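# Swap two shelf bins back into their colored spots

## Task

The two bins on the shelf are in each other's places. Move each one into the shelf slot whose mark matches its color, centered on that mark, open side facing outward, with all its parts still inside. Because the board overhead sits low, tilting a bin may be needed. Each bin must go fully in, past the shelf's front lip. It fails if a bin is still tilted or held up by the gripper at the end, and anything that stays in place only because the robot is holding it does not count.

## Robot and tools

Robot: one Kinova Gen3 arm with seven revolute joints and a Robotiq 2F-85 parallel gripper. The only camera is cam_wrist (672x504), mounted on the wrist and looking along the fingers; its optical frame has +z forward, +x right and +y down in the image, and it may be off its nominal place by roughly 24 mm and 11 degrees. The arm's base can be tilted relative to the table.

Scene frame: origin on the table surface straight under the arm base, +z up, +y to the left when facing along +x. Results report joints, not Cartesian poses, so positions must be inferred from joint angles and images.

execute_actions takes "actions", a list holding zero or one item, plus optional "pictures" (true/false; images come by default).
- Empty list: nothing is commanded; you just get the current state.
- Move: {"rows": [[...]], "steps": n}, n from 1 to 15 (default 15), each step lasting 1/30 s. Rows are used one per step; if there are fewer rows than steps the final row repeats.
- Wait: {"steps": n} with no rows, n up to 300; it returns once n steps have elapsed since the previous result, and your reply time is included in that count.

Each row is a single list of exactly 9 numbers for the one arm, in this order: joint_1 (waist), joint_2 (shoulder), joint_3 (upper arm roll), joint_4 (elbow), joint_5 (forearm roll), joint_6 (wrist pitch), joint_7 (wrist roll), gripper position, gripper speed. The seven joint values are absolute target angles in radians, in the same convention the Joint positions line uses, not offsets. Ranges: waist, upper arm roll, forearm roll and wrist roll -69.115 to 69.115; shoulder -2.250 to 2.250; elbow -2.580 to 2.580; wrist pitch -2.100 to 2.100. A target more than 0.013 rad beyond a range end, and farther out than the joint's last reported angle, gets the whole call refused and nothing is sent. True ends may differ from the listed ones by up to 0.013 rad; a joint sent past its true end stops there, and the result may say "joint sent to its limit" (possibly about an earlier action still running). Absence of that line does not prove more travel is available.

Gripper position is absolute, from -1 to 1: +1 fully open (85 mm gap), 0 about 41 mm, pads touch near -0.8, and -1 closes until blocked. Gripper speed, also -1 to 1, sets closing/opening rate: about 20 mm/s at -1, 85 at 0, 150 at +1. Full-close force is fixed by the arm, about 190 to 235 N per pad. To hold firmly, send -1 and keep sending it. For a gentler grip, open, then command a position just a little narrower than the object. To release, command a gap wider than the object. Fingers stay put once stopped until the position number changes by 0.01 or more, but will close further on their own (never past the command) if the object gives or slips. position_measured_pct is about 50 - 50*position, so 0 means fully open; stopping short below about 90 means something is held or in the way, while about 90 or more means the pads met. Closing pushes the fingertips about 13 mm farther from the wrist, so keep that clearance above surfaces.

Motion limits: each control step the sent target stays within 0.304 rad of the measured angle for joints 1-4 and 0.266 rad for joints 5-7, and all targets are scaled back if they would move the gripper more than 70 mm from its measured place. Joints are speed- and acceleration-limited and coordinated so they finish together; reversing makes them all stop together. After a big move the arm may still be short of target when the result arrives. Between calls the arm keeps heading to the last row sent until it has nearly stopped or a step was HELD.

Result lines: Joint positions (rad) and Joint velocities (rad/s) in column order; joint torques in that order (with per-arm offset, scale and noise), useful to detect contact or load; "joint command not followed" means the clearance check altered or blocked targets (mounting blocks or posts count as part of the arm); HELD marks steps where your row was wholly or partly not sent; MOTOR HOT warns from 60 °C, and at 75 °C an OVER-TEMPERATURE FAULT makes the arm sag. If contact torque reaches a joint's load limit (50.7 N m for joints 1-4, 31.9 for joints 5-7, held weight included) the arm halts for 10 s and the rest of the call is dropped.

zoom_image: {"camera": "cam_wrist", "region": [x0, y0, x1, y1]} in pixels of the latest full image, origin top-left, at most 504x504; it gives a sharper close-up and moves nothing. read_manual(section="licences") returns only licence text. finished_scene(scene=n) closes the current scene irreversibly and reports success; answering without any tool call also ends everything.

Avoid: dropping a bin or spilling its parts, knocking anything off the table, slamming or hard pushes into the shelf or board, long heavy holds that heat motors, and leaving a bin gripped, tilted or lifted at the end. Occasional disturbances may tug a held part or push loose objects, so check images before letting go and before finishing.

Each tool is called as name(argument=value, ...), one argument or row to a line, values as JSON.

## Session

execute_actions(
  actions=[],
)

Scene clock: 0.00 s of 14400.00 s.
position_measured_pct=0.0
Joint positions: [ 0.211  0.643 -0.163  0.741  0.185  1.699  2.341]
Joint velocities: [-0.001 -0.     0.002  0.001 -0.001 -0.    -0.   ]
Joint torques (N m, as the joint torque sensors report them, + toward a larger angle): no reading
Motor temperatures (°C, as the motors report them): [35 35 35 33 45 39 42]

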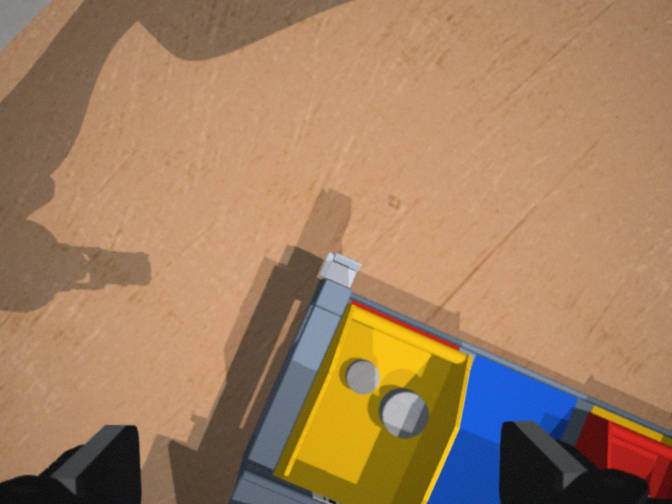

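execute_actions(
  actions=[
    {"rows":[[0,-0.5,0,2.4,0,0.35,4.712,1,0]]},
  ],
  pictures=false,
)

execute_actions(
  actions=[
    {"steps":75},
  ],
)

Scene clock: 13.97 s of 14400.00 s.
position_measured_pct=0.0
Joint positions: [ 0.035  0.203 -0.027  1.173  0.029  1.321  2.716]
Joint velocities: [-0.199 -1.287  0.164  1.278 -0.186 -1.125  1.123]
Joint torques (N m, as the joint torque sensors report them, + toward a larger angle): [ -0.2  -16.38   0.44  -9.01   0.11  -0.56   0.05]
Motor temperatures (°C, as the motors report them): [35 36 35 34 45 39 42]
Steps of this call (steps 1 to 90: nothing new was sent; then 10.47 s passed at rest; steps 91 to 105: all 15 steps of this action). Readings (joint positions | what the end effector reports):
91: [0.210 0.642 -0.162 0.742 0.185 1.698 2.341] | position_measured_pct=0.0
92: [0.206 0.636 -0.159 0.749 0.183 1.693 2.345] | position_measured_pct=0.0
94: [0.185 0.606 -0.144 0.777 0.167 1.670 2.368] | position_measured_pct=0.0
98: [0.114 0.484 -0.091 0.894 0.103 1.567 2.471] | position_measured_pct=0.0
105: the state above

Scene clock: 16.47 s of 14400.00 s.
position_measured_pct=0.0
Joint positions: [-0.    -0.5    0.     2.4   -0.     0.35   4.712]
Joint velocities: [ 0.    -0.    -0.001  0.001  0.002 -0.    -0.001]
Joint torques (N m, as the joint torque sensors report them, + toward a larger angle): [  0.3   -2.76  -0.59 -10.23  -0.03  -2.1   -0.26]
Motor temperatures (°C, as the motors report them): [35 36 35 34 45 39 42]
Steps of this call (steps 1 to 75: the robot went on to your last target). Readings (joint positions | what the end effector reports):
1: [0.029 0.160 -0.022 1.216 0.023 1.284 2.754] | position_measured_pct=0.0
2: [0.024 0.116 -0.017 1.259 0.019 1.246 2.792] | position_measured_pct=0.0
4: [0.016 0.028 -0.011 1.346 0.012 1.169 2.869] | position_measured_pct=0.0
8: [0.007 -0.150 -0.005 1.523 0.005 1.013 3.024] | position_measured_pct=0.0
75: the state above
The arm was judged still, so your last target was given up. Only a new action makes it travel on or press farther. Fingers that are still opening or closing keep moving.

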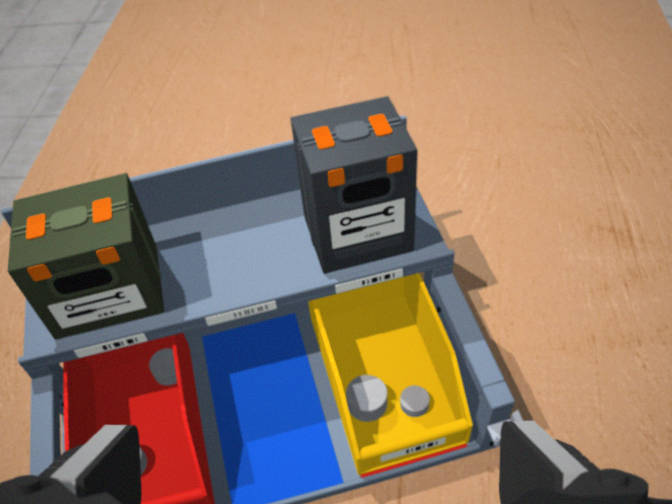

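execute_actions(
  actions=[
    {"rows":[[0,0.2,0,1.4,0,1.5416,4.712,1,0]]},
  ],
  pictures=false,
)

execute_actions(
  actions=[
    {"steps":40},
  ],
)

execute_actions(
  actions=[
    {"rows":[[0,0.4,0,1.2,0,1.5416,4.712,1,0]]},
  ],
  pictures=false,
)

execute_actions(
  actions=[
    {"steps":15},
  ],
)

Scene clock: 23.63 s of 14400.00 s.
position_measured_pct=0.0
Joint positions: [ 0.    -0.024  0.     1.931  0.     0.76   4.712]
Joint velocities: [-0.001  1.291  0.001 -1.373  0.001  1.207 -0.001]
Joint torques (N m, as the joint torque sensors report them, + toward a larger angle): [ -0.57 -11.23  -0.4   -8.31  -0.43  -0.44  -0.28]
Motor temperatures (°C, as the motors report them): [35 36 35 34 45 39 42]
Steps of this call (steps 1 to 90: nothing new was sent; then 3.67 s passed at rest; steps 91 to 105: all 15 steps of this action). Readings (joint positions | what the end effector reports):
91: [0.000 -0.498 0.000 2.399 -0.000 0.351 4.712] | position_measured_pct=0.0
92: [0.000 -0.491 0.000 2.394 -0.000 0.356 4.712] | position_measured_pct=0.0
94: [0.000 -0.460 0.000 2.367 -0.000 0.379 4.712] | position_measured_pct=0.0
98: [0.000 -0.335 0.000 2.245 -0.000 0.485 4.712] | position_measured_pct=0.0
105: the state above

Scene clock: 24.97 s of 14400.00 s.
position_measured_pct=0.0
Joint positions: [0.    0.2   0.    1.4   0.    1.542 4.712]
Joint velocities: [ 0.002 -0.     0.     0.001 -0.    -0.    -0.001]
Joint torques (N m, as the joint torque sensors report them, + toward a larger angle): [ -1.09 -14.81   0.    -8.71  -0.41   0.4   -0.13]
Motor temperatures (°C, as the motors report them): [35 36 35 34 45 39 42]
Steps of this call (steps 1 to 40: the robot went on to your last target). Readings (joint positions | what the end effector reports):
1: [-0.000 0.017 -0.000 1.885 0.000 0.800 4.712] | position_measured_pct=0.0
2: [-0.000 0.052 -0.000 1.839 -0.000 0.841 4.712] | position_measured_pct=0.0
4: [-0.000 0.106 -0.000 1.747 -0.000 0.922 4.712] | position_measured_pct=0.0
8: [-0.000 0.161 -0.000 1.569 0.000 1.084 4.712] | position_measured_pct=0.0
40: the state above

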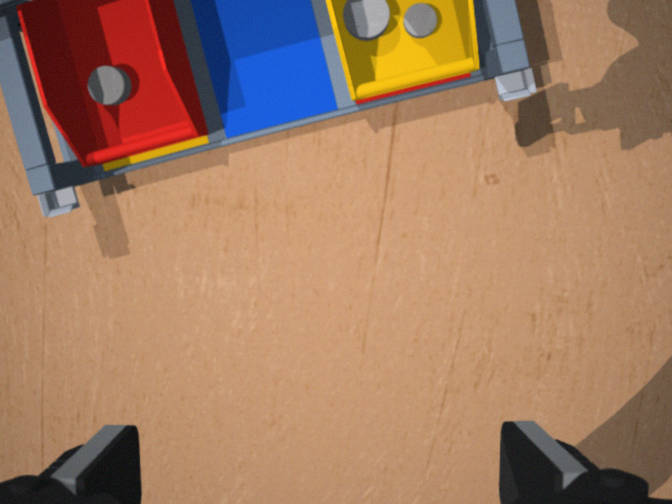

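Scene clock: 25.47 s of 14400.00 s.
position_measured_pct=0.0
Joint positions: [-0.     0.396 -0.     1.201  0.     1.541  4.712]
Joint velocities: [ 0.     0.038  0.003 -0.014 -0.     0.003  0.   ]
Joint torques (N m, as the joint torque sensors report them, + toward a larger angle): [ -1.29 -17.66  -0.17  -8.49  -0.41   0.42  -0.23]
Motor temperatures (°C, as the motors report them): [35 36 35 34 45 39 42]
Steps of this call (steps 1 to 15: all 15 steps of this action). Readings (joint positions | what the end effector reports):
1: [0.000 0.201 0.000 1.399 -0.000 1.542 4.712] | position_measured_pct=0.0
2: [0.000 0.208 0.000 1.393 -0.000 1.543 4.712] | position_measured_pct=0.0
4: [0.000 0.238 0.000 1.365 0.000 1.543 4.712] | position_measured_pct=0.0
8: [0.000 0.345 -0.000 1.259 0.000 1.541 4.712] | position_measured_pct=0.0
15: the state above

Scene clock: 25.97 s of 14400.00 s.
position_measured_pct=0.0
Joint positions: [-0.     0.4    0.     1.2    0.     1.542  4.712]
Joint velocities: [ 0.     0.     0.001  0.001 -0.001  0.    -0.001]
Joint torques (N m, as the joint torque sensors report them, + toward a larger angle): [ -1.22 -18.31  -0.35  -8.78  -0.36   0.21  -0.17]
Motor temperatures (°C, as the motors report them): [35 36 35 34 45 39 42]
Steps of this call (steps 1 to 15: the robot went on to your last target). Readings (joint positions | what the end effector reports):
1: [-0.000 0.397 -0.000 1.201 0.000 1.542 4.712] | position_measured_pct=0.0
2: [-0.000 0.398 0.000 1.200 0.000 1.542 4.712] | position_measured_pct=0.0
4: [-0.000 0.399 -0.000 1.200 0.000 1.542 4.712] | position_measured_pct=0.0
8: [-0.000 0.400 -0.000 1.200 0.000 1.542 4.712] | position_measured_pct=0.0
15: the state above
The arm was judged still, so your last target was given up. Only a new action makes it travel on or press farther. Fingers that are still opening or closing keep moving.

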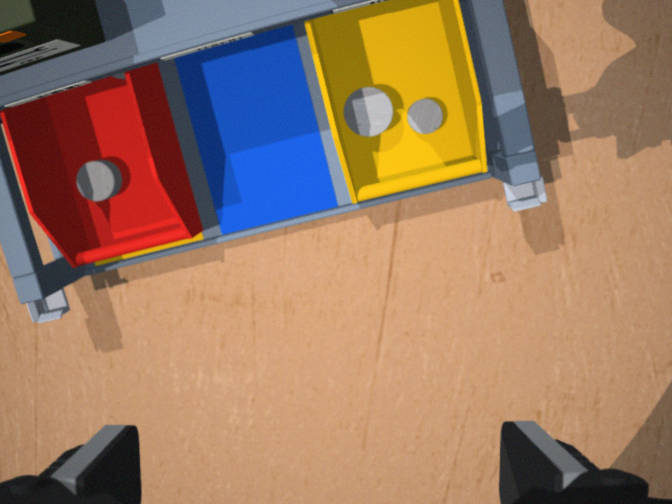

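execute_actions(
  actions=[
    {"rows":[[0.1,0.411,0,2.5,0,-0.411,4.712,1,0]]},
  ],
  pictures=false,
)

execute_actions(
  actions=[
    {"steps":55},
  ],
)

Scene clock: 36.17 s of 14400.00 s.
position_measured_pct=0.0
Joint positions: [0.082 0.409 0.    1.612 0.    1.18  4.712]
Joint velocities: [ 0.087  0.013 -0.002  1.12  -0.002 -0.985 -0.   ]
Joint torques (N m, as the joint torque sensors report them, + toward a larger angle): [ -1.38 -17.82  -0.22  -6.77  -0.33   0.77  -0.2 ]
Motor temperatures (°C, as the motors report them): [35 36 35 34 45 39 42]
Steps of this call (steps 1 to 90: nothing new was sent; then 6.70 s passed at rest; steps 91 to 105: all 15 steps of this action). Readings (joint positions | what the end effector reports):
91: [0.001 0.400 -0.000 1.201 -0.000 1.541 4.712] | position_measured_pct=0.0
92: [0.003 0.400 -0.001 1.206 -0.000 1.536 4.712] | position_measured_pct=0.0
94: [0.013 0.400 -0.001 1.233 -0.000 1.513 4.712] | position_measured_pct=0.0
98: [0.047 0.403 0.000 1.353 0.000 1.408 4.712] | position_measured_pct=0.0
105: the state above

Scene clock: 38.00 s of 14400.00 s.
position_measured_pct=0.0
Joint positions: [ 0.1    0.411  0.     2.5   -0.    -0.411  4.712]
Joint velocities: [-0.     0.    -0.     0.002 -0.    -0.    -0.001]
Joint torques (N m, as the joint torque sensors report them, + toward a larger angle): [ -0.77 -12.3    0.48  -2.56  -0.15  -1.4   -0.53]
Motor temperatures (°C, as the motors report them): [35 36 35 34 45 39 42]
Steps of this call (steps 1 to 55: the robot went on to your last target). Readings (joint positions | what the end effector reports):
1: [0.085 0.409 0.000 1.649 0.000 1.147 4.712] | position_measured_pct=0.0
2: [0.087 0.410 0.000 1.687 0.000 1.114 4.712] | position_measured_pct=0.0
4: [0.090 0.410 0.000 1.762 0.000 1.048 4.712] | position_measured_pct=0.0
8: [0.095 0.411 0.000 1.911 0.000 0.916 4.712] | position_measured_pct=0.0
55: the state above

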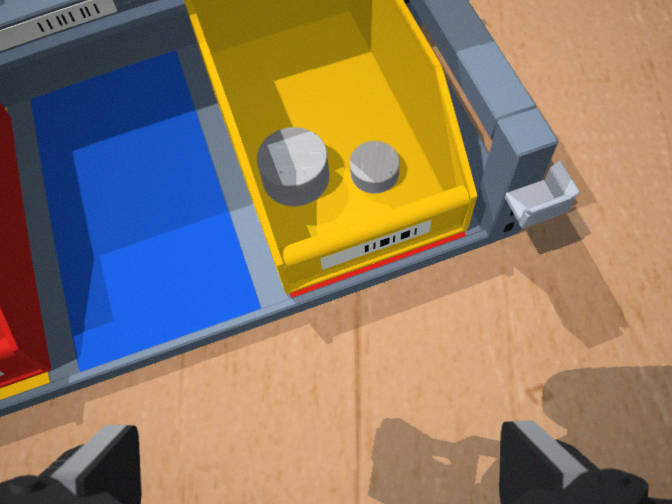

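execute_actions(
  actions=[
    {"rows":[[0.102,0.55,0,1.2245,0,1.049,6.614,0,0]]},
  ],
  pictures=false,
)

execute_actions(
  actions=[
    {"steps":25},
  ],
  pictures=false,
)

execute_actions(
  actions=[
    {"rows":[[0.102,0.868,0,1.2245,0,1.049,6.614,0,0]]},
  ],
  pictures=false,
)

execute_actions(
  actions=[
    {"steps":20},
  ],
)

Scene clock: 55.00 s of 14400.00 s.
position_measured_pct=36.9
Joint positions: [ 0.102  0.531 -0.     2.059  0.    -0.023  5.098]
Joint velocities: [ 0.001  0.103  0.001 -1.168 -0.001  1.026  1.028]
Joint torques (N m, as the joint torque sensors report them, + toward a larger angle): [ -1.02 -17.95  -0.11  -4.5   -0.18  -1.52  -0.22]
Motor temperatures (°C, as the motors report them): [35 36 35 34 45 39 42]
Steps of this call (steps 1 to 15: the robot went on to your last target; steps 16 to 90: nothing new was sent; then 13.50 s passed at rest; steps 91 to 105: all 15 steps of this action). Readings (joint positions | what the end effector reports):
91: [0.100 0.412 0.000 2.499 0.000 -0.410 4.713] | position_measured_pct=0.0
92: [0.100 0.415 0.000 2.494 -0.000 -0.405 4.717] | position_measured_pct=0.8
94: [0.100 0.429 0.000 2.467 -0.000 -0.382 4.740] | position_measured_pct=4.8
98: [0.101 0.481 0.000 2.345 -0.000 -0.274 4.847] | position_measured_pct=16.3
105: the state above

Scene clock: 55.83 s of 14400.00 s.
position_measured_pct=49.6
Joint positions: [ 0.102  0.548 -0.     1.256 -0.     0.863  5.987]
Joint velocities: [ 0.     0.007  0.    -0.221 -0.     1.157  1.218]
Joint torques (N m, as the joint torque sensors report them, + toward a larger angle): [ -1.31 -21.45  -0.03  -8.88  -0.22  -0.69  -0.13]
Motor temperatures (°C, as the motors report them): [35 36 35 34 45 39 42]
Steps of this call (steps 1 to 25: the robot went on to your last target). Readings (joint positions | what the end effector reports):
1: [0.102 0.535 -0.000 2.020 0.000 0.011 5.132] | position_measured_pct=40.1
2: [0.102 0.537 -0.000 1.982 0.000 0.045 5.166] | position_measured_pct=43.3
4: [0.102 0.541 -0.000 1.906 0.000 0.112 5.233] | position_measured_pct=47.6
8: [0.102 0.546 -0.000 1.755 0.000 0.244 5.365] | position_measured_pct=49.6
25: the state above

Scene clock: 56.33 s of 14400.00 s.
position_measured_pct=49.6
Joint positions: [ 0.102  0.816 -0.     1.228 -0.     1.033  6.465]
Joint velocities: [ 0.     0.429  0.001 -0.033  0.001  0.133  1.215]
Joint torques (N m, as the joint torque sensors report them, + toward a larger angle): [ -1.61 -23.6    0.13  -7.17  -0.19   0.38  -0.27]
Motor temperatures (°C, as the motors report them): [35 36 35 34 45 39 42]
Steps of this call (steps 1 to 15: all 15 steps of this action). Readings (joint positions | what the end effector reports):
1: [0.102 0.549 0.000 1.250 -0.000 0.900 6.028] | position_measured_pct=49.6
2: [0.102 0.553 0.000 1.244 -0.000 0.930 6.066] | position_measured_pct=49.6
4: [0.102 0.577 0.000 1.240 0.000 0.961 6.115] | position_measured_pct=49.6
8: [0.102 0.673 0.000 1.234 -0.000 0.987 6.203] | position_measured_pct=49.6
15: the state above

Scene clock: 57.00 s of 14400.00 s.
position_measured_pct=49.6
Joint positions: [ 0.102  0.868 -0.     1.225 -0.     1.049  6.614]
Joint velocities: [-0.001  0.     0.002 -0.001 -0.001  0.    -0.002]
Joint torques (N m, as the joint torque sensors report them, + toward a larger angle): [ -1.57 -23.36   0.03  -6.71  -0.36   0.51  -0.31]
Motor temperatures (°C, as the motors report them): [35 36 35 34 45 39 42]
Steps of this call (steps 1 to 20: the robot went on to your last target). Readings (joint positions | what the end effector reports):
1: [0.102 0.830 -0.000 1.227 -0.000 1.038 6.506] | position_measured_pct=49.6
2: [0.102 0.843 -0.000 1.226 0.000 1.042 6.545] | position_measured_pct=49.6
4: [0.102 0.860 -0.000 1.226 0.000 1.048 6.600] | position_measured_pct=49.6
8: [0.102 0.866 -0.000 1.225 0.000 1.049 6.614] | position_measured_pct=49.6
20: the state above

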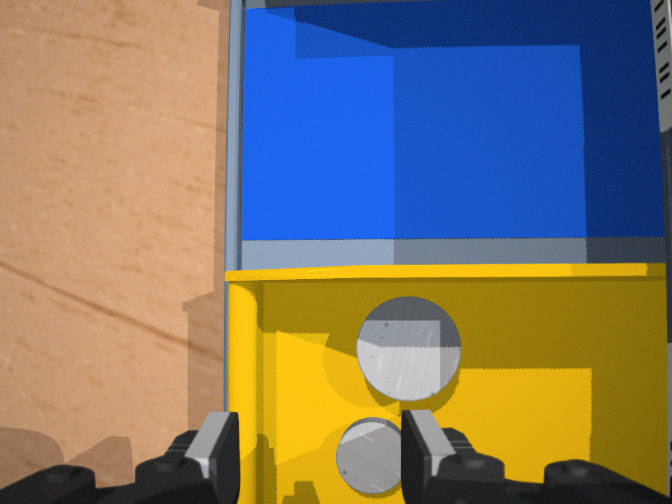

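execute_actions(
  actions=[
    {"rows":[[0.138,0.8957,0,1.3556,0,0.8903,6.65,0,0]]},
  ],
  pictures=false,
)

execute_actions(
  actions=[
    {"steps":10},
  ],
)

Scene clock: 66.33 s of 14400.00 s.
position_measured_pct=49.6
Joint positions: [ 0.138  0.896 -0.     1.355 -0.     0.89   6.65 ]
Joint velocities: [ 0.003 -0.001 -0.001  0.002 -0.001 -0.001 -0.001]
Joint torques (N m, as the joint torque sensors report them, + toward a larger angle): [ -1.7  -22.72   0.3   -5.15  -0.22   0.52  -0.38]
Motor temperatures (°C, as the motors report them): [35 36 35 34 45 39 42]
Steps of this call (steps 1 to 15: the robot went on to your last target; steps 16 to 90: nothing new was sent; then 5.83 s passed at rest; steps 91 to 105: all 15 steps of this action). Readings (joint positions | what the end effector reports):
91: [0.102 0.868 -0.000 1.225 -0.000 1.048 6.614] | position_measured_pct=49.6
92: [0.104 0.869 -0.001 1.231 -0.000 1.042 6.615] | position_measured_pct=49.6
94: [0.112 0.874 -0.001 1.257 -0.000 1.009 6.623] | position_measured_pct=49.6
98: [0.134 0.893 0.001 1.339 0.000 0.910 6.646] | position_measured_pct=49.6
105: the state above

Scene clock: 66.67 s of 14400.00 s.
position_measured_pct=49.6
Joint positions: [0.138 0.896 0.    1.356 0.    0.89  6.65 ]
Joint velocities: [-0.    -0.     0.     0.001  0.    -0.    -0.001]
Joint torques (N m, as the joint torque sensors report them, + toward a larger angle): [ -1.   -22.59  -0.07  -5.9   -0.4    0.48  -0.18]
Motor temperatures (°C, as the motors report them): [35 36 35 34 45 39 42]
Steps of this call (steps 1 to 10: the robot went on to your last target). Readings (joint positions | what the end effector reports):
1: [0.138 0.896 -0.000 1.356 -0.000 0.890 6.650] | position_measured_pct=49.6
2: [0.138 0.896 0.000 1.356 0.000 0.890 6.650] | position_measured_pct=49.6
4: [0.138 0.896 0.000 1.356 0.000 0.890 6.650] | position_measured_pct=49.6
8: [0.138 0.896 0.000 1.356 0.000 0.890 6.650] | position_measured_pct=49.6
10: the state above

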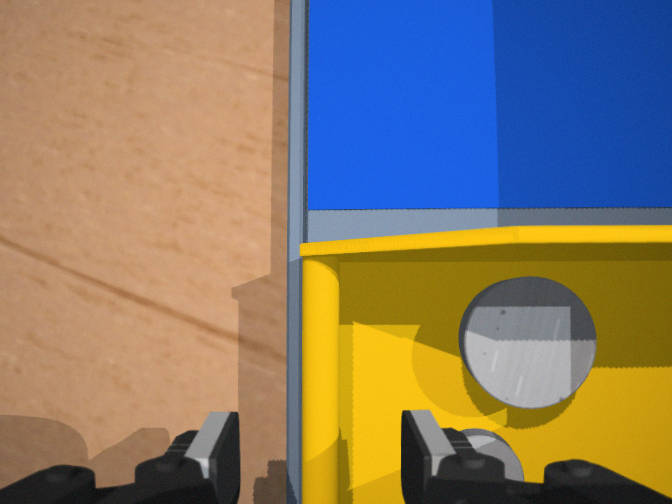

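execute_actions(
  actions=[
    {"rows":[[0.138,0.91,0,1.359,0,0.873,6.65,-0.3,0],[0.138,0.91,0,1.359,0,0.873,6.65,-0.3,0],[0.138,0.91,0,1.359,0,0.873,6.65,-0.3,0],[0.138,0.93,0,1.364,0,0.848,6.65,-0.3,0],[0.138,0.93,0,1.364,0,0.848,6.65,-0.3,0],[0.138,0.93,0,1.364,0,0.848,6.65,-0.3,0],[0.138,0.9514,0,1.3685,0,0.8217,6.65,-0.3,0]]},
  ],
)

Scene clock: 72.63 s of 14400.00 s.
position_measured_pct=65.1
Joint positions: [ 0.138  0.951 -0.     1.369  0.     0.822  6.65 ]
Joint velocities: [-0.001  0.007 -0.001 -0.002 -0.001 -0.     0.   ]
Joint torques (N m, as the joint torque sensors report them, + toward a larger angle): [ -1.54 -22.62  -0.09  -5.46  -0.27   0.49  -0.21]
Motor temperatures (°C, as the motors report them): [35 36 35 34 45 39 42]
Steps of this call (steps 1 to 15: the robot went on to your last target; steps 16 to 90: nothing new was sent; then 2.47 s passed at rest; steps 91 to 105: all 15 steps of this action). Readings (joint positions | what the end effector reports):
91: [0.138 0.897 0.000 1.356 -0.000 0.889 6.650] | position_measured_pct=49.6
92: [0.138 0.902 0.000 1.356 -0.000 0.884 6.650] | position_measured_pct=50.4
94: [0.138 0.911 -0.000 1.359 0.000 0.873 6.650] | position_measured_pct=54.8
98: [0.138 0.938 0.000 1.365 -0.000 0.839 6.650] | position_measured_pct=63.9
105: the state above

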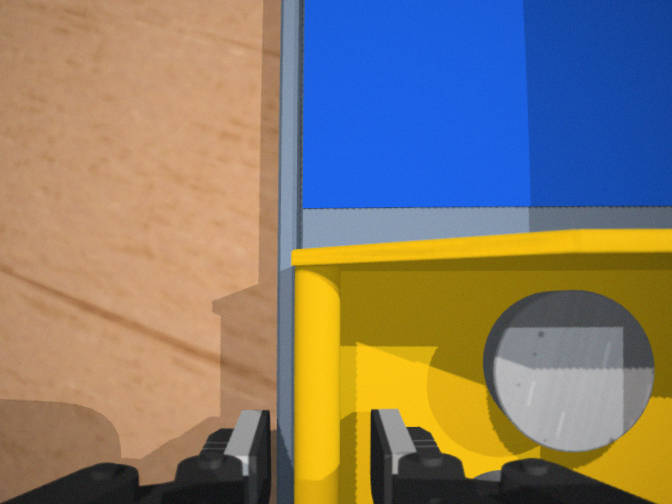

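execute_actions(
  actions=[
    {"rows":[[0.138,0.966,0,1.3708,0,0.8048,6.65,-0.3,0]],"steps":10},
  ],
)

execute_actions(
  actions=[
    {"rows":[[0.138,0.966,0,1.3708,0,0.8048,6.65,-1,-0.3]]},
  ],
)

Scene clock: 76.20 s of 14400.00 s.
position_measured_pct=65.1
Joint positions: [ 0.138  0.953  0.     1.37  -0.     0.811  6.65 ]
Joint velocities: [-0.    -0.    -0.    -0.001  0.    -0.    -0.001]
Joint torques (N m, as the joint torque sensors report them, + toward a larger angle): [ -1.35 -12.12   0.05  -4.9   -0.12  -2.25  -0.33]
Motor temperatures (°C, as the motors report them): [35 36 35 34 45 39 42]
Steps of this call (steps 1 to 15: the robot went on to your last target; steps 16 to 90: nothing new was sent; then 0.23 s passed at rest; steps 91 to 100: all 10 steps of this action). Readings (joint positions | what the end effector reports):
91: [0.138 0.953 0.000 1.369 -0.000 0.821 6.650] | position_measured_pct=65.1
92: [0.138 0.956 0.000 1.368 -0.000 0.817 6.650] | position_measured_pct=65.1
94: [0.138 0.953 0.000 1.370 -0.000 0.814 6.650] | position_measured_pct=65.1
98: [0.138 0.953 0.000 1.370 -0.000 0.811 6.650] | position_measured_pct=65.1
100: the state above

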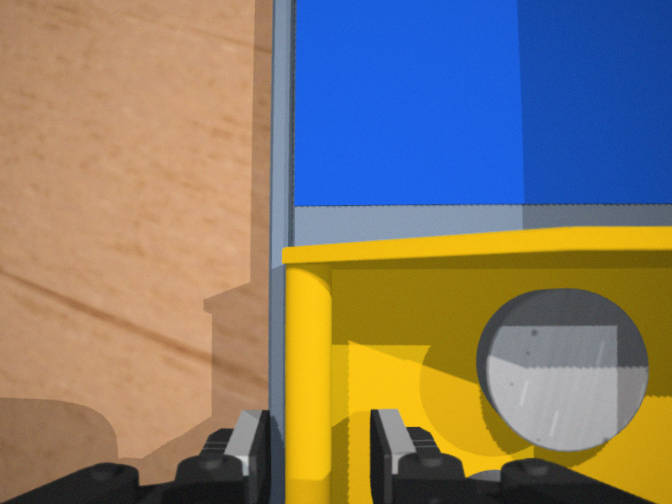

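Scene clock: 76.70 s of 14400.00 s.
position_measured_pct=83.7
Joint positions: [ 0.139  0.953  0.001  1.372 -0.     0.813  6.65 ]
Joint velocities: [ 0.001 -0.    -0.    -0.001 -0.    -0.    -0.001]
Joint torques (N m, as the joint torque sensors report them, + toward a larger angle): [ -2.07 -11.87  -0.32  -6.26  -0.18  -3.24  -0.15]
Motor temperatures (°C, as the motors report them): [35 36 35 34 45 39 42]
Steps of this call (steps 1 to 15: all 15 steps of this action). Readings (joint positions | what the end effector reports):
1: [0.138 0.953 -0.000 1.370 -0.000 0.811 6.650] | position_measured_pct=65.1
2: [0.138 0.953 -0.000 1.370 -0.000 0.810 6.650] | position_measured_pct=65.5
4: [0.137 0.954 -0.001 1.368 -0.001 0.807 6.650] | position_measured_pct=68.7
8: [0.138 0.953 0.001 1.372 0.000 0.814 6.650] | position_measured_pct=77.4
15: the state above

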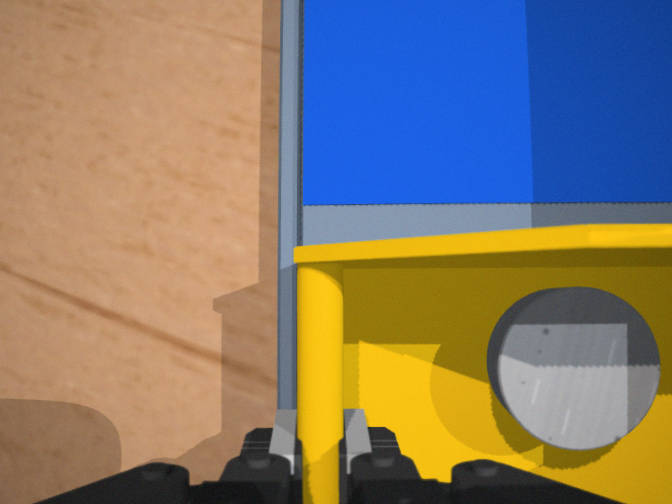

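execute_actions(
  actions=[
    {"rows":[[0.138,0.9525,0,1.3688,0,0.82,6.65,-1,0],[0.138,0.9525,0,1.3688,0,0.82,6.65,-1,0],[0.1358,0.9563,0,1.3528,0.005,0.844,6.6445,-1,0],[0.1336,0.96,0,1.3368,0.011,0.868,6.639,-1,0],[0.1314,0.9638,0,1.3208,0.016,0.892,6.6335,-1,0],[0.1292,0.9675,0,1.3048,0.021,0.916,6.628,-1,0],[0.127,0.9713,0,1.2888,0.027,0.94,6.6225,-1,0],[0.1248,0.975,0,1.2728,0.032,0.964,6.617,-1,0],[0.1226,0.9788,0,1.2568,0.038,0.988,6.6115,-1,0],[0.1203,0.9825,0,1.2408,0.043,1.0123,6.606,-1,0]]},
  ],
)

Scene clock: 88.20 s of 14400.00 s.
position_measured_pct=83.7
Joint positions: [ 0.12   0.979 -0.001  1.241  0.042  1.01   6.606]
Joint velocities: [-0.004  0.012  0.004 -0.023  0.004  0.028 -0.002]
Joint torques (N m, as the joint torque sensors report them, + toward a larger angle): [ -1.19 -22.6    0.48  -5.05  -0.43   1.83  -0.72]
Motor temperatures (°C, as the motors report them): [35 36 35 34 45 39 42]
Steps of this call (steps 1 to 15: the robot went on to your last target; steps 16 to 90: nothing new was sent; then 8.00 s passed at rest; steps 91 to 105: all 15 steps of this action). Readings (joint positions | what the end effector reports):
91: [0.139 0.952 0.001 1.372 -0.000 0.814 6.650] | position_measured_pct=83.7
92: [0.139 0.949 0.001 1.372 0.000 0.815 6.650] | position_measured_pct=83.7
94: [0.138 0.950 0.001 1.363 0.002 0.830 6.648] | position_measured_pct=83.7
98: [0.130 0.965 0.000 1.311 0.019 0.904 6.631] | position_measured_pct=83.7
105: the state above

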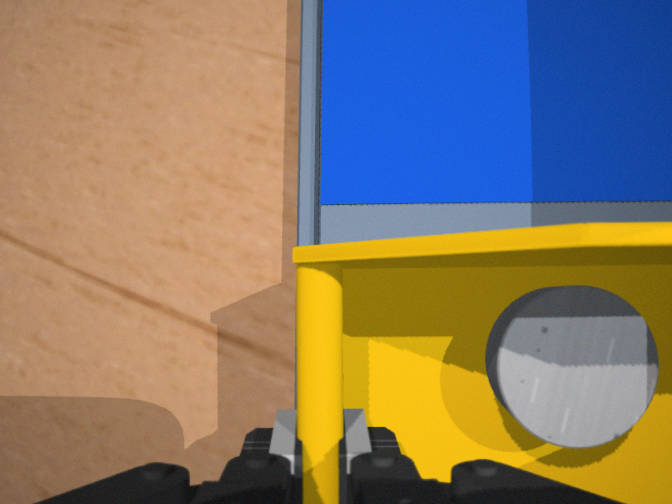

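execute_actions(
  actions=[
    {"rows":[[0.1224,0.9762,0,1.2555,0.044,1.0038,6.607,-1,0],[0.1245,0.9699,0,1.2702,0.044,0.9954,6.609,-1,0],[0.1266,0.9636,0,1.2849,0.045,0.9869,6.61,-1,0],[0.1287,0.9573,0,1.2996,0.045,0.9784,6.612,-1,0],[0.1308,0.951,0,1.3143,0.046,0.97,6.613,-1,0],[0.133,0.9446,0,1.329,0.047,0.9615,6.614,-1,0],[0.1351,0.9383,0,1.3437,0.047,0.953,6.616,-1,0],[0.1372,0.932,0,1.3584,0.048,0.9445,6.617,-1,0],[0.1393,0.9257,0,1.3731,0.048,0.936,6.619,-1,0],[0.1414,0.9194,0,1.3878,0.049,0.9276,6.62,-1,0]]},
  ],
)

Scene clock: 93.77 s of 14400.00 s.
position_measured_pct=83.7
Joint positions: [0.141 0.922 0.    1.386 0.049 0.928 6.62 ]
Joint velocities: [ 0.005 -0.015 -0.006  0.021 -0.003 -0.018 -0.   ]
Joint torques (N m, as the joint torque sensors report them, + toward a larger angle): [ -2.25 -23.16   0.27  -5.49  -0.5    1.18  -0.36]
Motor temperatures (°C, as the motors report them): [35 37 35 34 45 39 42]
Steps of this call (steps 1 to 15: the robot went on to your last target; steps 16 to 90: nothing new was sent; then 2.07 s passed at rest; steps 91 to 105: all 15 steps of this action). Readings (joint positions | what the end effector reports):
91: [0.120 0.980 -0.000 1.241 0.043 1.010 6.606] | position_measured_pct=83.7
92: [0.121 0.977 -0.001 1.246 0.043 1.007 6.606] | position_measured_pct=83.7
94: [0.124 0.968 -0.001 1.267 0.044 0.995 6.608] | position_measured_pct=83.7
98: [0.132 0.946 -0.000 1.321 0.046 0.965 6.614] | position_measured_pct=83.7
105: the state above

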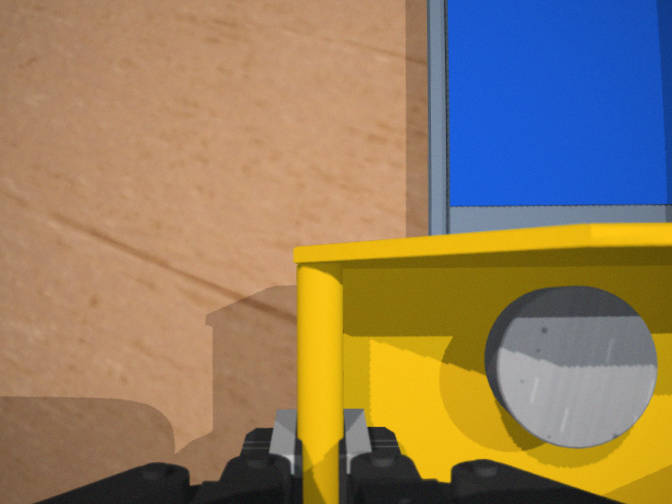

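execute_actions(
  actions=[
    {"rows":[[0.1414,0.913,0,1.3878,0.049,0.934,6.62,-1,0],[0.1414,0.913,0,1.3878,0.049,0.934,6.62,-1,0],[0.1255,0.9082,0,1.3997,0.047,0.9273,6.605,-1,0],[0.1096,0.9035,0,1.4115,0.045,0.9207,6.5905,-1,0],[0.0936,0.8987,0,1.4234,0.043,0.914,6.576,-1,0],[0.0777,0.894,0,1.4352,0.041,0.9073,6.561,-1,0],[0.0618,0.8892,0,1.4471,0.039,0.9007,6.546,-1,0],[0.0459,0.8845,0,1.459,0.037,0.894,6.5315,-1,0],[0.0299,0.8797,0,1.4708,0.036,0.8873,6.517,-1,0],[0.014,0.8749,0,1.4827,0.034,0.8807,6.502,-1,0],[-0.0019,0.8702,0,1.4945,0.032,0.874,6.487,-1,0],[-0.0178,0.8654,0,1.5064,0.03,0.8673,6.4725,-1,0],[-0.0338,0.8607,0,1.5182,0.028,0.8607,6.458,-1,0],[-0.0497,0.8559,0,1.5301,0.026,0.854,6.443,-1,0]]},
  ],
  pictures=false,
)

execute_actions(
  actions=[
    {"steps":10},
  ],
)

Scene clock: 104.43 s of 14400.00 s.
position_measured_pct=83.7
Joint positions: [-0.023  0.865 -0.     1.51   0.029  0.865  6.468]
Joint velocities: [-0.407 -0.12  -0.025  0.316 -0.066 -0.174 -0.403]
Joint torques (N m, as the joint torque sensors report them, + toward a larger angle): [ -0.58 -22.61   0.47  -5.48  -0.12   0.73  -0.25]
Motor temperatures (°C, as the motors report them): [35 37 35 34 45 39 42]
Steps of this call (steps 1 to 15: the robot went on to your last target; steps 16 to 90: nothing new was sent; then 7.17 s passed at rest; steps 91 to 105: all 15 steps of this action). Readings (joint positions | what the end effector reports):
91: [0.141 0.919 0.000 1.388 0.049 0.928 6.620] | position_measured_pct=83.7
92: [0.141 0.916 -0.000 1.389 0.049 0.931 6.620] | position_measured_pct=83.7
94: [0.134 0.912 0.002 1.393 0.050 0.930 6.615] | position_measured_pct=83.7
98: [0.083 0.896 0.001 1.430 0.042 0.910 6.568] | position_measured_pct=83.7
105: the state above

Scene clock: 104.77 s of 14400.00 s.
position_measured_pct=83.7
Joint positions: [-0.049  0.858  0.     1.531  0.026  0.854  6.443]
Joint velocities: [-0.006 -0.002 -0.     0.001  0.    -0.    -0.001]
Joint torques (N m, as the joint torque sensors report them, + toward a larger angle): [ -1.98 -22.51  -0.45  -5.34  -0.27   0.78  -0.23]
Motor temperatures (°C, as the motors report them): [35 37 35 34 45 39 42]
Steps of this call (steps 1 to 10: the robot went on to your last target). Readings (joint positions | what the end effector reports):
1: [-0.034 0.862 -0.001 1.519 0.027 0.860 6.456] | position_measured_pct=83.7
2: [-0.042 0.860 -0.002 1.526 0.026 0.857 6.448] | position_measured_pct=83.7
4: [-0.046 0.859 -0.003 1.530 0.025 0.855 6.443] | position_measured_pct=83.7
8: [-0.048 0.858 0.000 1.531 0.026 0.854 6.443] | position_measured_pct=83.7
10: the state above

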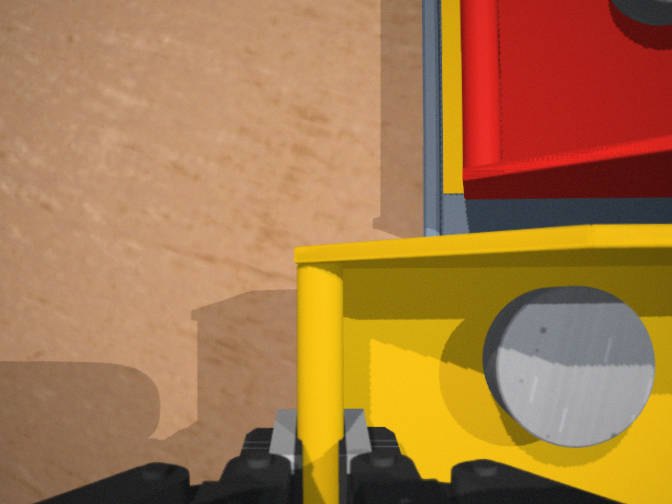

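execute_actions(
  actions=[
    {"rows":[[-0.0512,0.8628,0,1.5152,0.026,0.862,6.442,-1,0],[-0.0527,0.8696,0,1.5004,0.025,0.87,6.441,-1,0],[-0.0542,0.8765,0,1.4855,0.025,0.878,6.44,-1,0],[-0.0557,0.8833,0,1.4706,0.024,0.886,6.439,-1,0],[-0.0572,0.8902,0,1.4558,0.024,0.894,6.4375,-1,0],[-0.0586,0.8971,0,1.4409,0.024,0.902,6.436,-1,0],[-0.0601,0.9039,0,1.426,0.023,0.91,6.435,-1,0],[-0.0616,0.9108,0,1.4111,0.023,0.918,6.434,-1,0],[-0.0631,0.9176,0,1.3963,0.022,0.926,6.433,-1,0],[-0.0646,0.9245,0,1.3814,0.022,0.9344,6.432,-1,0]]},
  ],
)

execute_actions(
  actions=[
    {"rows":[[-0.0635,0.9212,0,1.397,0.019,0.9098,6.435,-1,0],[-0.0624,0.9178,0,1.4125,0.016,0.8853,6.438,-1,0],[-0.0613,0.9145,0,1.4281,0.014,0.8607,6.441,-1,0],[-0.0602,0.9112,0,1.4437,0.011,0.8362,6.444,-1,0],[-0.0592,0.9078,0,1.4592,0.008,0.8116,6.447,-1,0],[-0.0581,0.9045,0,1.4748,0.005,0.787,6.45,-1,0],[-0.057,0.9011,0,1.4903,0.003,0.7625,6.453,-1,0],[-0.0559,0.8978,0,1.5059,0,0.7379,6.456,-1,0]]},
  ],
)

Scene clock: 115.37 s of 14400.00 s.
position_measured_pct=83.7
Joint positions: [-0.064  0.923 -0.     1.383  0.022  0.933  6.432]
Joint velocities: [-0.003  0.012  0.004 -0.021  0.002  0.017 -0.001]
Joint torques (N m, as the joint torque sensors report them, + toward a larger angle): [ -2.46 -23.18  -0.18  -5.02  -0.41   0.98  -0.34]
Motor temperatures (°C, as the motors report them): [35 37 35 34 45 39 42]
Steps of this call (steps 1 to 30: the robot went on to your last target; steps 31 to 90: nothing new was sent; then 7.10 s passed at rest; steps 91 to 105: all 15 steps of this action). Readings (joint positions | what the end effector reports):
91: [-0.049 0.858 0.000 1.530 0.026 0.855 6.443] | position_measured_pct=83.7
92: [-0.050 0.862 0.001 1.524 0.026 0.858 6.443] | position_measured_pct=83.7
94: [-0.052 0.872 0.000 1.503 0.026 0.869 6.441] | position_measured_pct=83.7
98: [-0.058 0.896 0.000 1.449 0.024 0.898 6.437] | position_measured_pct=83.7
105: the state above

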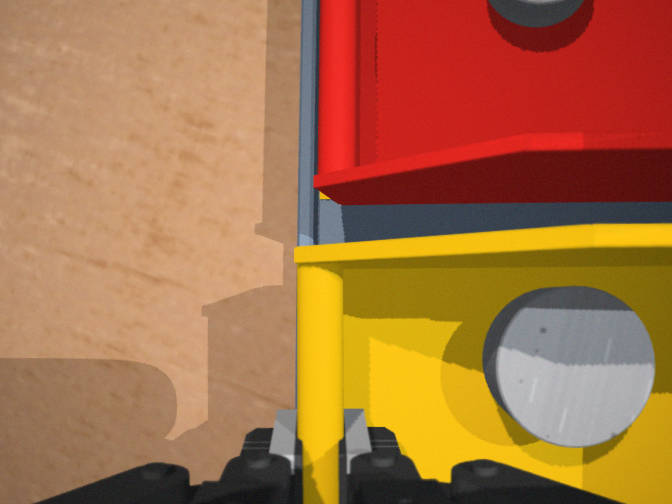

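Scene clock: 115.87 s of 14400.00 s.
position_measured_pct=83.7
Joint positions: [-0.056  0.9    0.     1.506  0.     0.738  6.456]
Joint velocities: [ 0.002 -0.008  0.002  0.008 -0.002 -0.005 -0.001]
Joint torques (N m, as the joint torque sensors report them, + toward a larger angle): [ -2.35 -23.57  -0.56  -5.4   -0.37   0.45  -0.28]
Motor temperatures (°C, as the motors report them): [35 37 35 34 45 39 42]
Steps of this call (steps 1 to 15: all 15 steps of this action). Readings (joint positions | what the end effector reports):
1: [-0.064 0.924 -0.000 1.383 0.022 0.933 6.432] | position_measured_pct=83.7
2: [-0.064 0.922 0.000 1.388 0.021 0.926 6.433] | position_measured_pct=83.7
4: [-0.062 0.918 0.000 1.410 0.017 0.892 6.437] | position_measured_pct=83.7
8: [-0.058 0.907 0.000 1.467 0.007 0.801 6.448] | position_measured_pct=83.7
15: the state above

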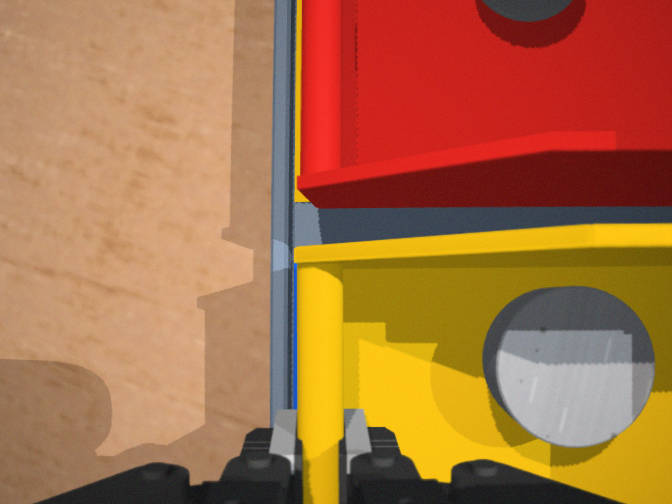

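execute_actions(
  actions=[
    {"rows":[[-0.0559,0.902,0,1.5063,0,0.733,6.456,-1,0],[-0.0559,0.902,0,1.5063,0,0.733,6.456,-1,0],[-0.0559,0.902,0,1.5063,0,0.733,6.456,-1,0],[-0.0559,0.907,0,1.5066,0,0.728,6.456,-1,0]],"steps":12},
  ],
)

Scene clock: 118.37 s of 14400.00 s.
position_measured_pct=83.7
Joint positions: [-0.056  0.908  0.     1.507  0.     0.728  6.456]
Joint velocities: [ 0.     0.001 -0.001  0.001 -0.     0.001  0.001]
Joint torques (N m, as the joint torque sensors report them, + toward a larger angle): [ -2.2  -23.48  -0.4   -5.52  -0.38   0.45  -0.11]
Motor temperatures (°C, as the motors report them): [35 37 35 34 45 39 42]
Steps of this call (steps 1 to 15: the robot went on to your last target; steps 16 to 63: nothing new was sent; steps 64 to 75: all 12 steps of this action). Readings (joint positions | what the end effector reports):
64: [-0.056 0.900 0.000 1.506 0.000 0.737 6.456] | position_measured_pct=83.7
65: [-0.056 0.902 0.000 1.506 0.000 0.735 6.456] | position_measured_pct=83.7
67: [-0.056 0.904 0.000 1.507 0.000 0.733 6.456] | position_measured_pct=83.7
71: [-0.056 0.908 0.000 1.507 0.000 0.728 6.456] | position_measured_pct=83.7
75: the state above

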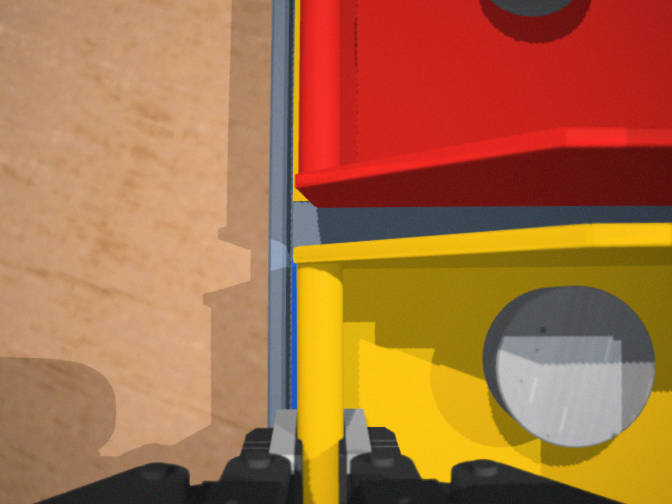

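execute_actions(
  actions=[
    {"rows":[[-0.0559,0.911,0,1.507,0,0.7236,6.456,-1,0],[-0.0559,0.911,0,1.507,0,0.7236,6.456,-1,0],[-0.0559,0.911,0,1.507,0,0.7236,6.456,-1,0],[-0.0559,0.915,0,1.5073,0,0.7193,6.456,-1,0]],"steps":12},
  ],
)

Scene clock: 123.30 s of 14400.00 s.
position_measured_pct=83.7
Joint positions: [-0.056  0.916  0.     1.508  0.     0.719  6.456]
Joint velocities: [ 0.002 -0.     0.     0.     0.001  0.    -0.001]
Joint torques (N m, as the joint torque sensors report them, + toward a larger angle): [ -2.42 -22.71  -0.47  -5.43  -0.45   0.19  -0.16]
Motor temperatures (°C, as the motors report them): [35 37 35 34 45 39 42]
Steps of this call (steps 1 to 15: the robot went on to your last target; steps 16 to 90: nothing new was sent; then 1.53 s passed at rest; steps 91 to 102: all 12 steps of this action). Readings (joint positions | what the end effector reports):
91: [-0.056 0.909 0.000 1.507 0.000 0.727 6.456] | position_measured_pct=83.7
92: [-0.056 0.911 0.000 1.507 0.000 0.725 6.456] | position_measured_pct=83.7
94: [-0.056 0.913 0.000 1.508 0.000 0.723 6.456] | position_measured_pct=83.7
98: [-0.056 0.916 0.000 1.508 0.000 0.719 6.456] | position_measured_pct=83.7
102: the state above

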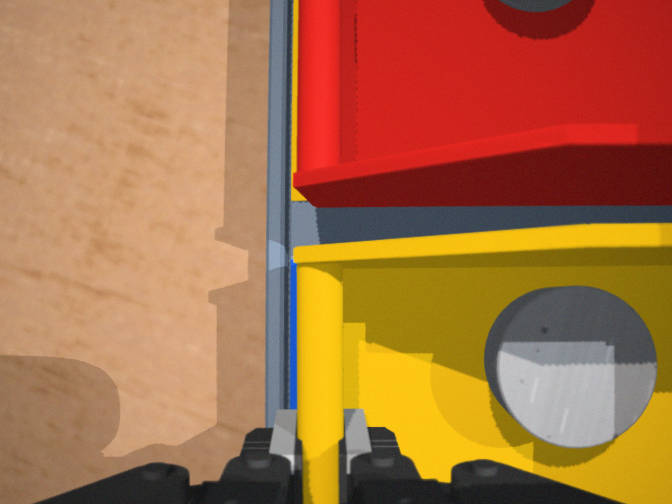

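execute_actions(
  actions=[
    {"rows":[[-0.0559,0.917,0,1.5075,0,0.717,6.456,-1,0],[-0.0559,0.917,0,1.5075,0,0.717,6.456,-1,0],[-0.0559,0.917,0,1.5075,0,0.717,6.456,-1,0],[-0.0559,0.917,0,1.5075,0,0.717,6.456,-1,0],[-0.0559,0.917,0,1.5075,0,0.717,6.456,-0.4,-0.3]]},
  ],
)

Scene clock: 128.27 s of 14400.00 s.
position_measured_pct=70.2
Joint positions: [-0.056  0.917 -0.     1.507  0.     0.717  6.456]
Joint velocities: [-0.001  0.001 -0.     0.002 -0.002 -0.    -0.001]
Joint torques (N m, as the joint torque sensors report them, + toward a larger angle): [ -2.09 -21.82  -0.12  -4.87  -0.22   0.41  -0.32]
Motor temperatures (°C, as the motors report them): [35 37 35 34 45 39 42]
Steps of this call (steps 1 to 15: the robot went on to your last target; steps 16 to 90: nothing new was sent; then 1.47 s passed at rest; steps 91 to 105: all 15 steps of this action). Readings (joint positions | what the end effector reports):
91: [-0.056 0.916 0.000 1.508 0.000 0.719 6.456] | position_measured_pct=83.7
92: [-0.056 0.917 0.000 1.508 0.000 0.718 6.456] | position_measured_pct=83.7
94: [-0.056 0.917 0.000 1.508 0.000 0.717 6.456] | position_measured_pct=83.7
98: [-0.056 0.917 0.000 1.508 0.000 0.717 6.456] | position_measured_pct=79.8
105: the state above

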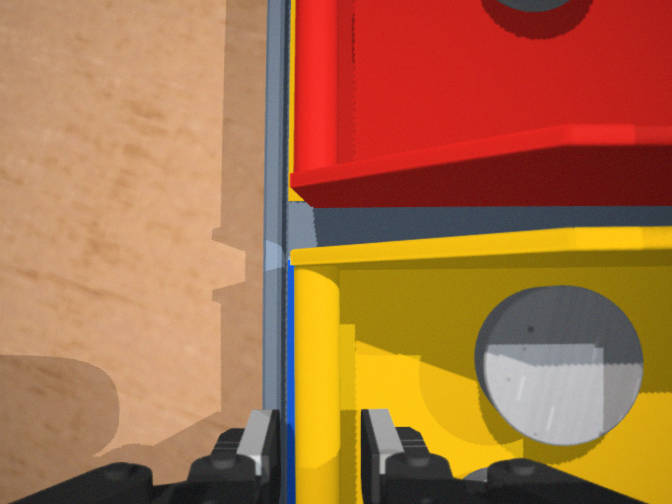

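execute_actions(
  actions=[
    {"rows":[[-0.0559,0.89,0,1.503,0,0.7486,6.456,-0.4,0],[-0.0559,0.89,0,1.503,0,0.7486,6.456,-0.4,0],[-0.0559,0.8456,0,1.4955,0,0.8005,6.456,-0.4,0],[-0.0559,0.8456,0,1.4955,0,0.8005,6.456,-0.4,0],[-0.0559,0.8456,0,1.4955,0,0.8005,6.456,-0.4,0],[-0.0559,0.8456,0,1.4955,0,0.8005,6.456,-0.4,0],[-0.0559,0.8456,0,1.4955,0,0.8005,6.456,-0.4,0],[-0.0559,0.8456,0,1.4955,0,0.8005,6.456,-0.4,0],[-0.0559,0.8456,0,1.4955,0,0.8005,6.456,-0.4,0],[-0.2645,0.8398,0,1.555,0,0.7468,6.2477,-0.4,0]]},
  ],
  pictures=false,
)

execute_actions(
  actions=[
    {"steps":12},
  ],
  pictures=false,
)

execute_actions(
  actions=[
    {"rows":[[-0.2645,0.865,0,1.559,0,0.7176,6.2477,-0.4,0],[-0.2645,0.865,0,1.559,0,0.7176,6.2477,-0.4,0],[-0.2645,0.865,0,1.559,0,0.7176,6.2477,-0.4,0],[-0.2645,0.8937,0,1.563,0,0.6849,6.2477,-0.4,0]],"steps":13},
  ],
)

Scene clock: 136.07 s of 14400.00 s.
position_measured_pct=69.8
Joint positions: [-0.144  0.844  0.004  1.52   0.001  0.776  6.376]
Joint velocities: [-0.843 -0.025  0.006  0.223  0.023 -0.206 -0.865]
Joint torques (N m, as the joint torque sensors report them, + toward a larger angle): [ -6.22 -20.79  -3.42  -4.42  -1.23   0.76  -0.21]
Motor temperatures (°C, as the motors report them): [35 37 35 34 45 39 42]
Steps of this call (steps 1 to 15: the robot went on to your last target; steps 16 to 90: nothing new was sent; then 4.30 s passed at rest; steps 91 to 105: all 15 steps of this action). Readings (joint positions | what the end effector reports):
91: [-0.056 0.916 -0.000 1.507 0.000 0.718 6.456] | position_measured_pct=69.8
92: [-0.056 0.909 -0.000 1.507 0.000 0.724 6.456] | position_measured_pct=69.8
94: [-0.056 0.882 -0.000 1.503 -0.000 0.754 6.456] | position_measured_pct=69.8
98: [-0.056 0.849 0.000 1.495 0.000 0.799 6.456] | position_measured_pct=69.8
105: the state above

Scene clock: 136.47 s of 14400.00 s.
position_measured_pct=69.8
Joint positions: [-0.262  0.84  -0.     1.555 -0.     0.747  6.248]
Joint velocities: [-0.02  -0.     0.002  0.     0.001 -0.     0.   ]
Joint torques (N m, as the joint torque sensors report them, + toward a larger angle): [ -1.82 -20.61  -0.2   -4.96  -0.42   0.24  -0.35]
Motor temperatures (°C, as the motors report them): [35 37 35 34 45 39 42]
Steps of this call (steps 1 to 12: the robot went on to your last target). Readings (joint positions | what the end effector reports):
1: [-0.171 0.843 0.003 1.528 0.002 0.769 6.347] | position_measured_pct=69.8
2: [-0.194 0.841 0.007 1.534 0.007 0.762 6.318] | position_measured_pct=69.8
4: [-0.230 0.839 0.008 1.546 0.005 0.752 6.274] | position_measured_pct=69.8
8: [-0.257 0.840 -0.002 1.554 -0.001 0.747 6.248] | position_measured_pct=69.8
12: the state above

Scene clock: 136.90 s of 14400.00 s.
position_measured_pct=69.8
Joint positions: [-0.266  0.886 -0.001  1.566 -0.001  0.69   6.248]
Joint velocities: [ 0.003  0.071  0.005  0.001  0.002 -0.024 -0.001]
Joint torques (N m, as the joint torque sensors report them, + toward a larger angle): [ -1.71 -21.65   0.27  -7.91   0.23  -1.53  -0.27]
Motor temperatures (°C, as the motors report them): [35 37 35 34 45 39 42]
Steps of this call (steps 1 to 13: all 13 steps of this action). Readings (joint positions | what the end effector reports):
1: [-0.263 0.841 -0.000 1.555 -0.000 0.746 6.248] | position_measured_pct=69.8
2: [-0.263 0.847 -0.000 1.555 -0.000 0.740 6.248] | position_measured_pct=69.8
4: [-0.264 0.857 0.000 1.562 -0.000 0.734 6.248] | position_measured_pct=69.8
8: [-0.265 0.875 -0.002 1.569 -0.001 0.701 6.248] | position_measured_pct=69.8
13: the state above

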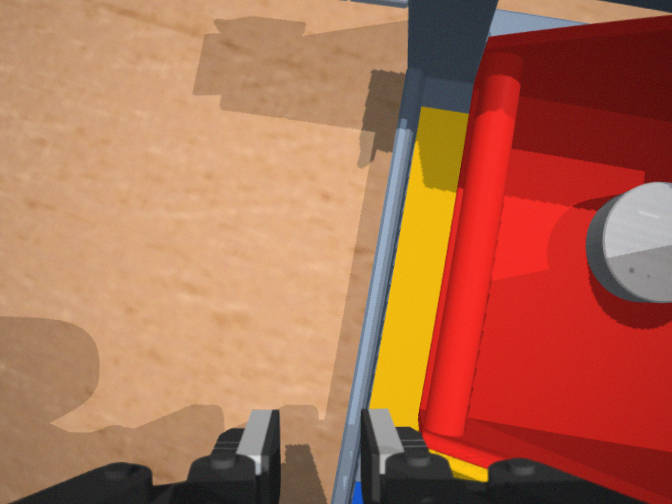

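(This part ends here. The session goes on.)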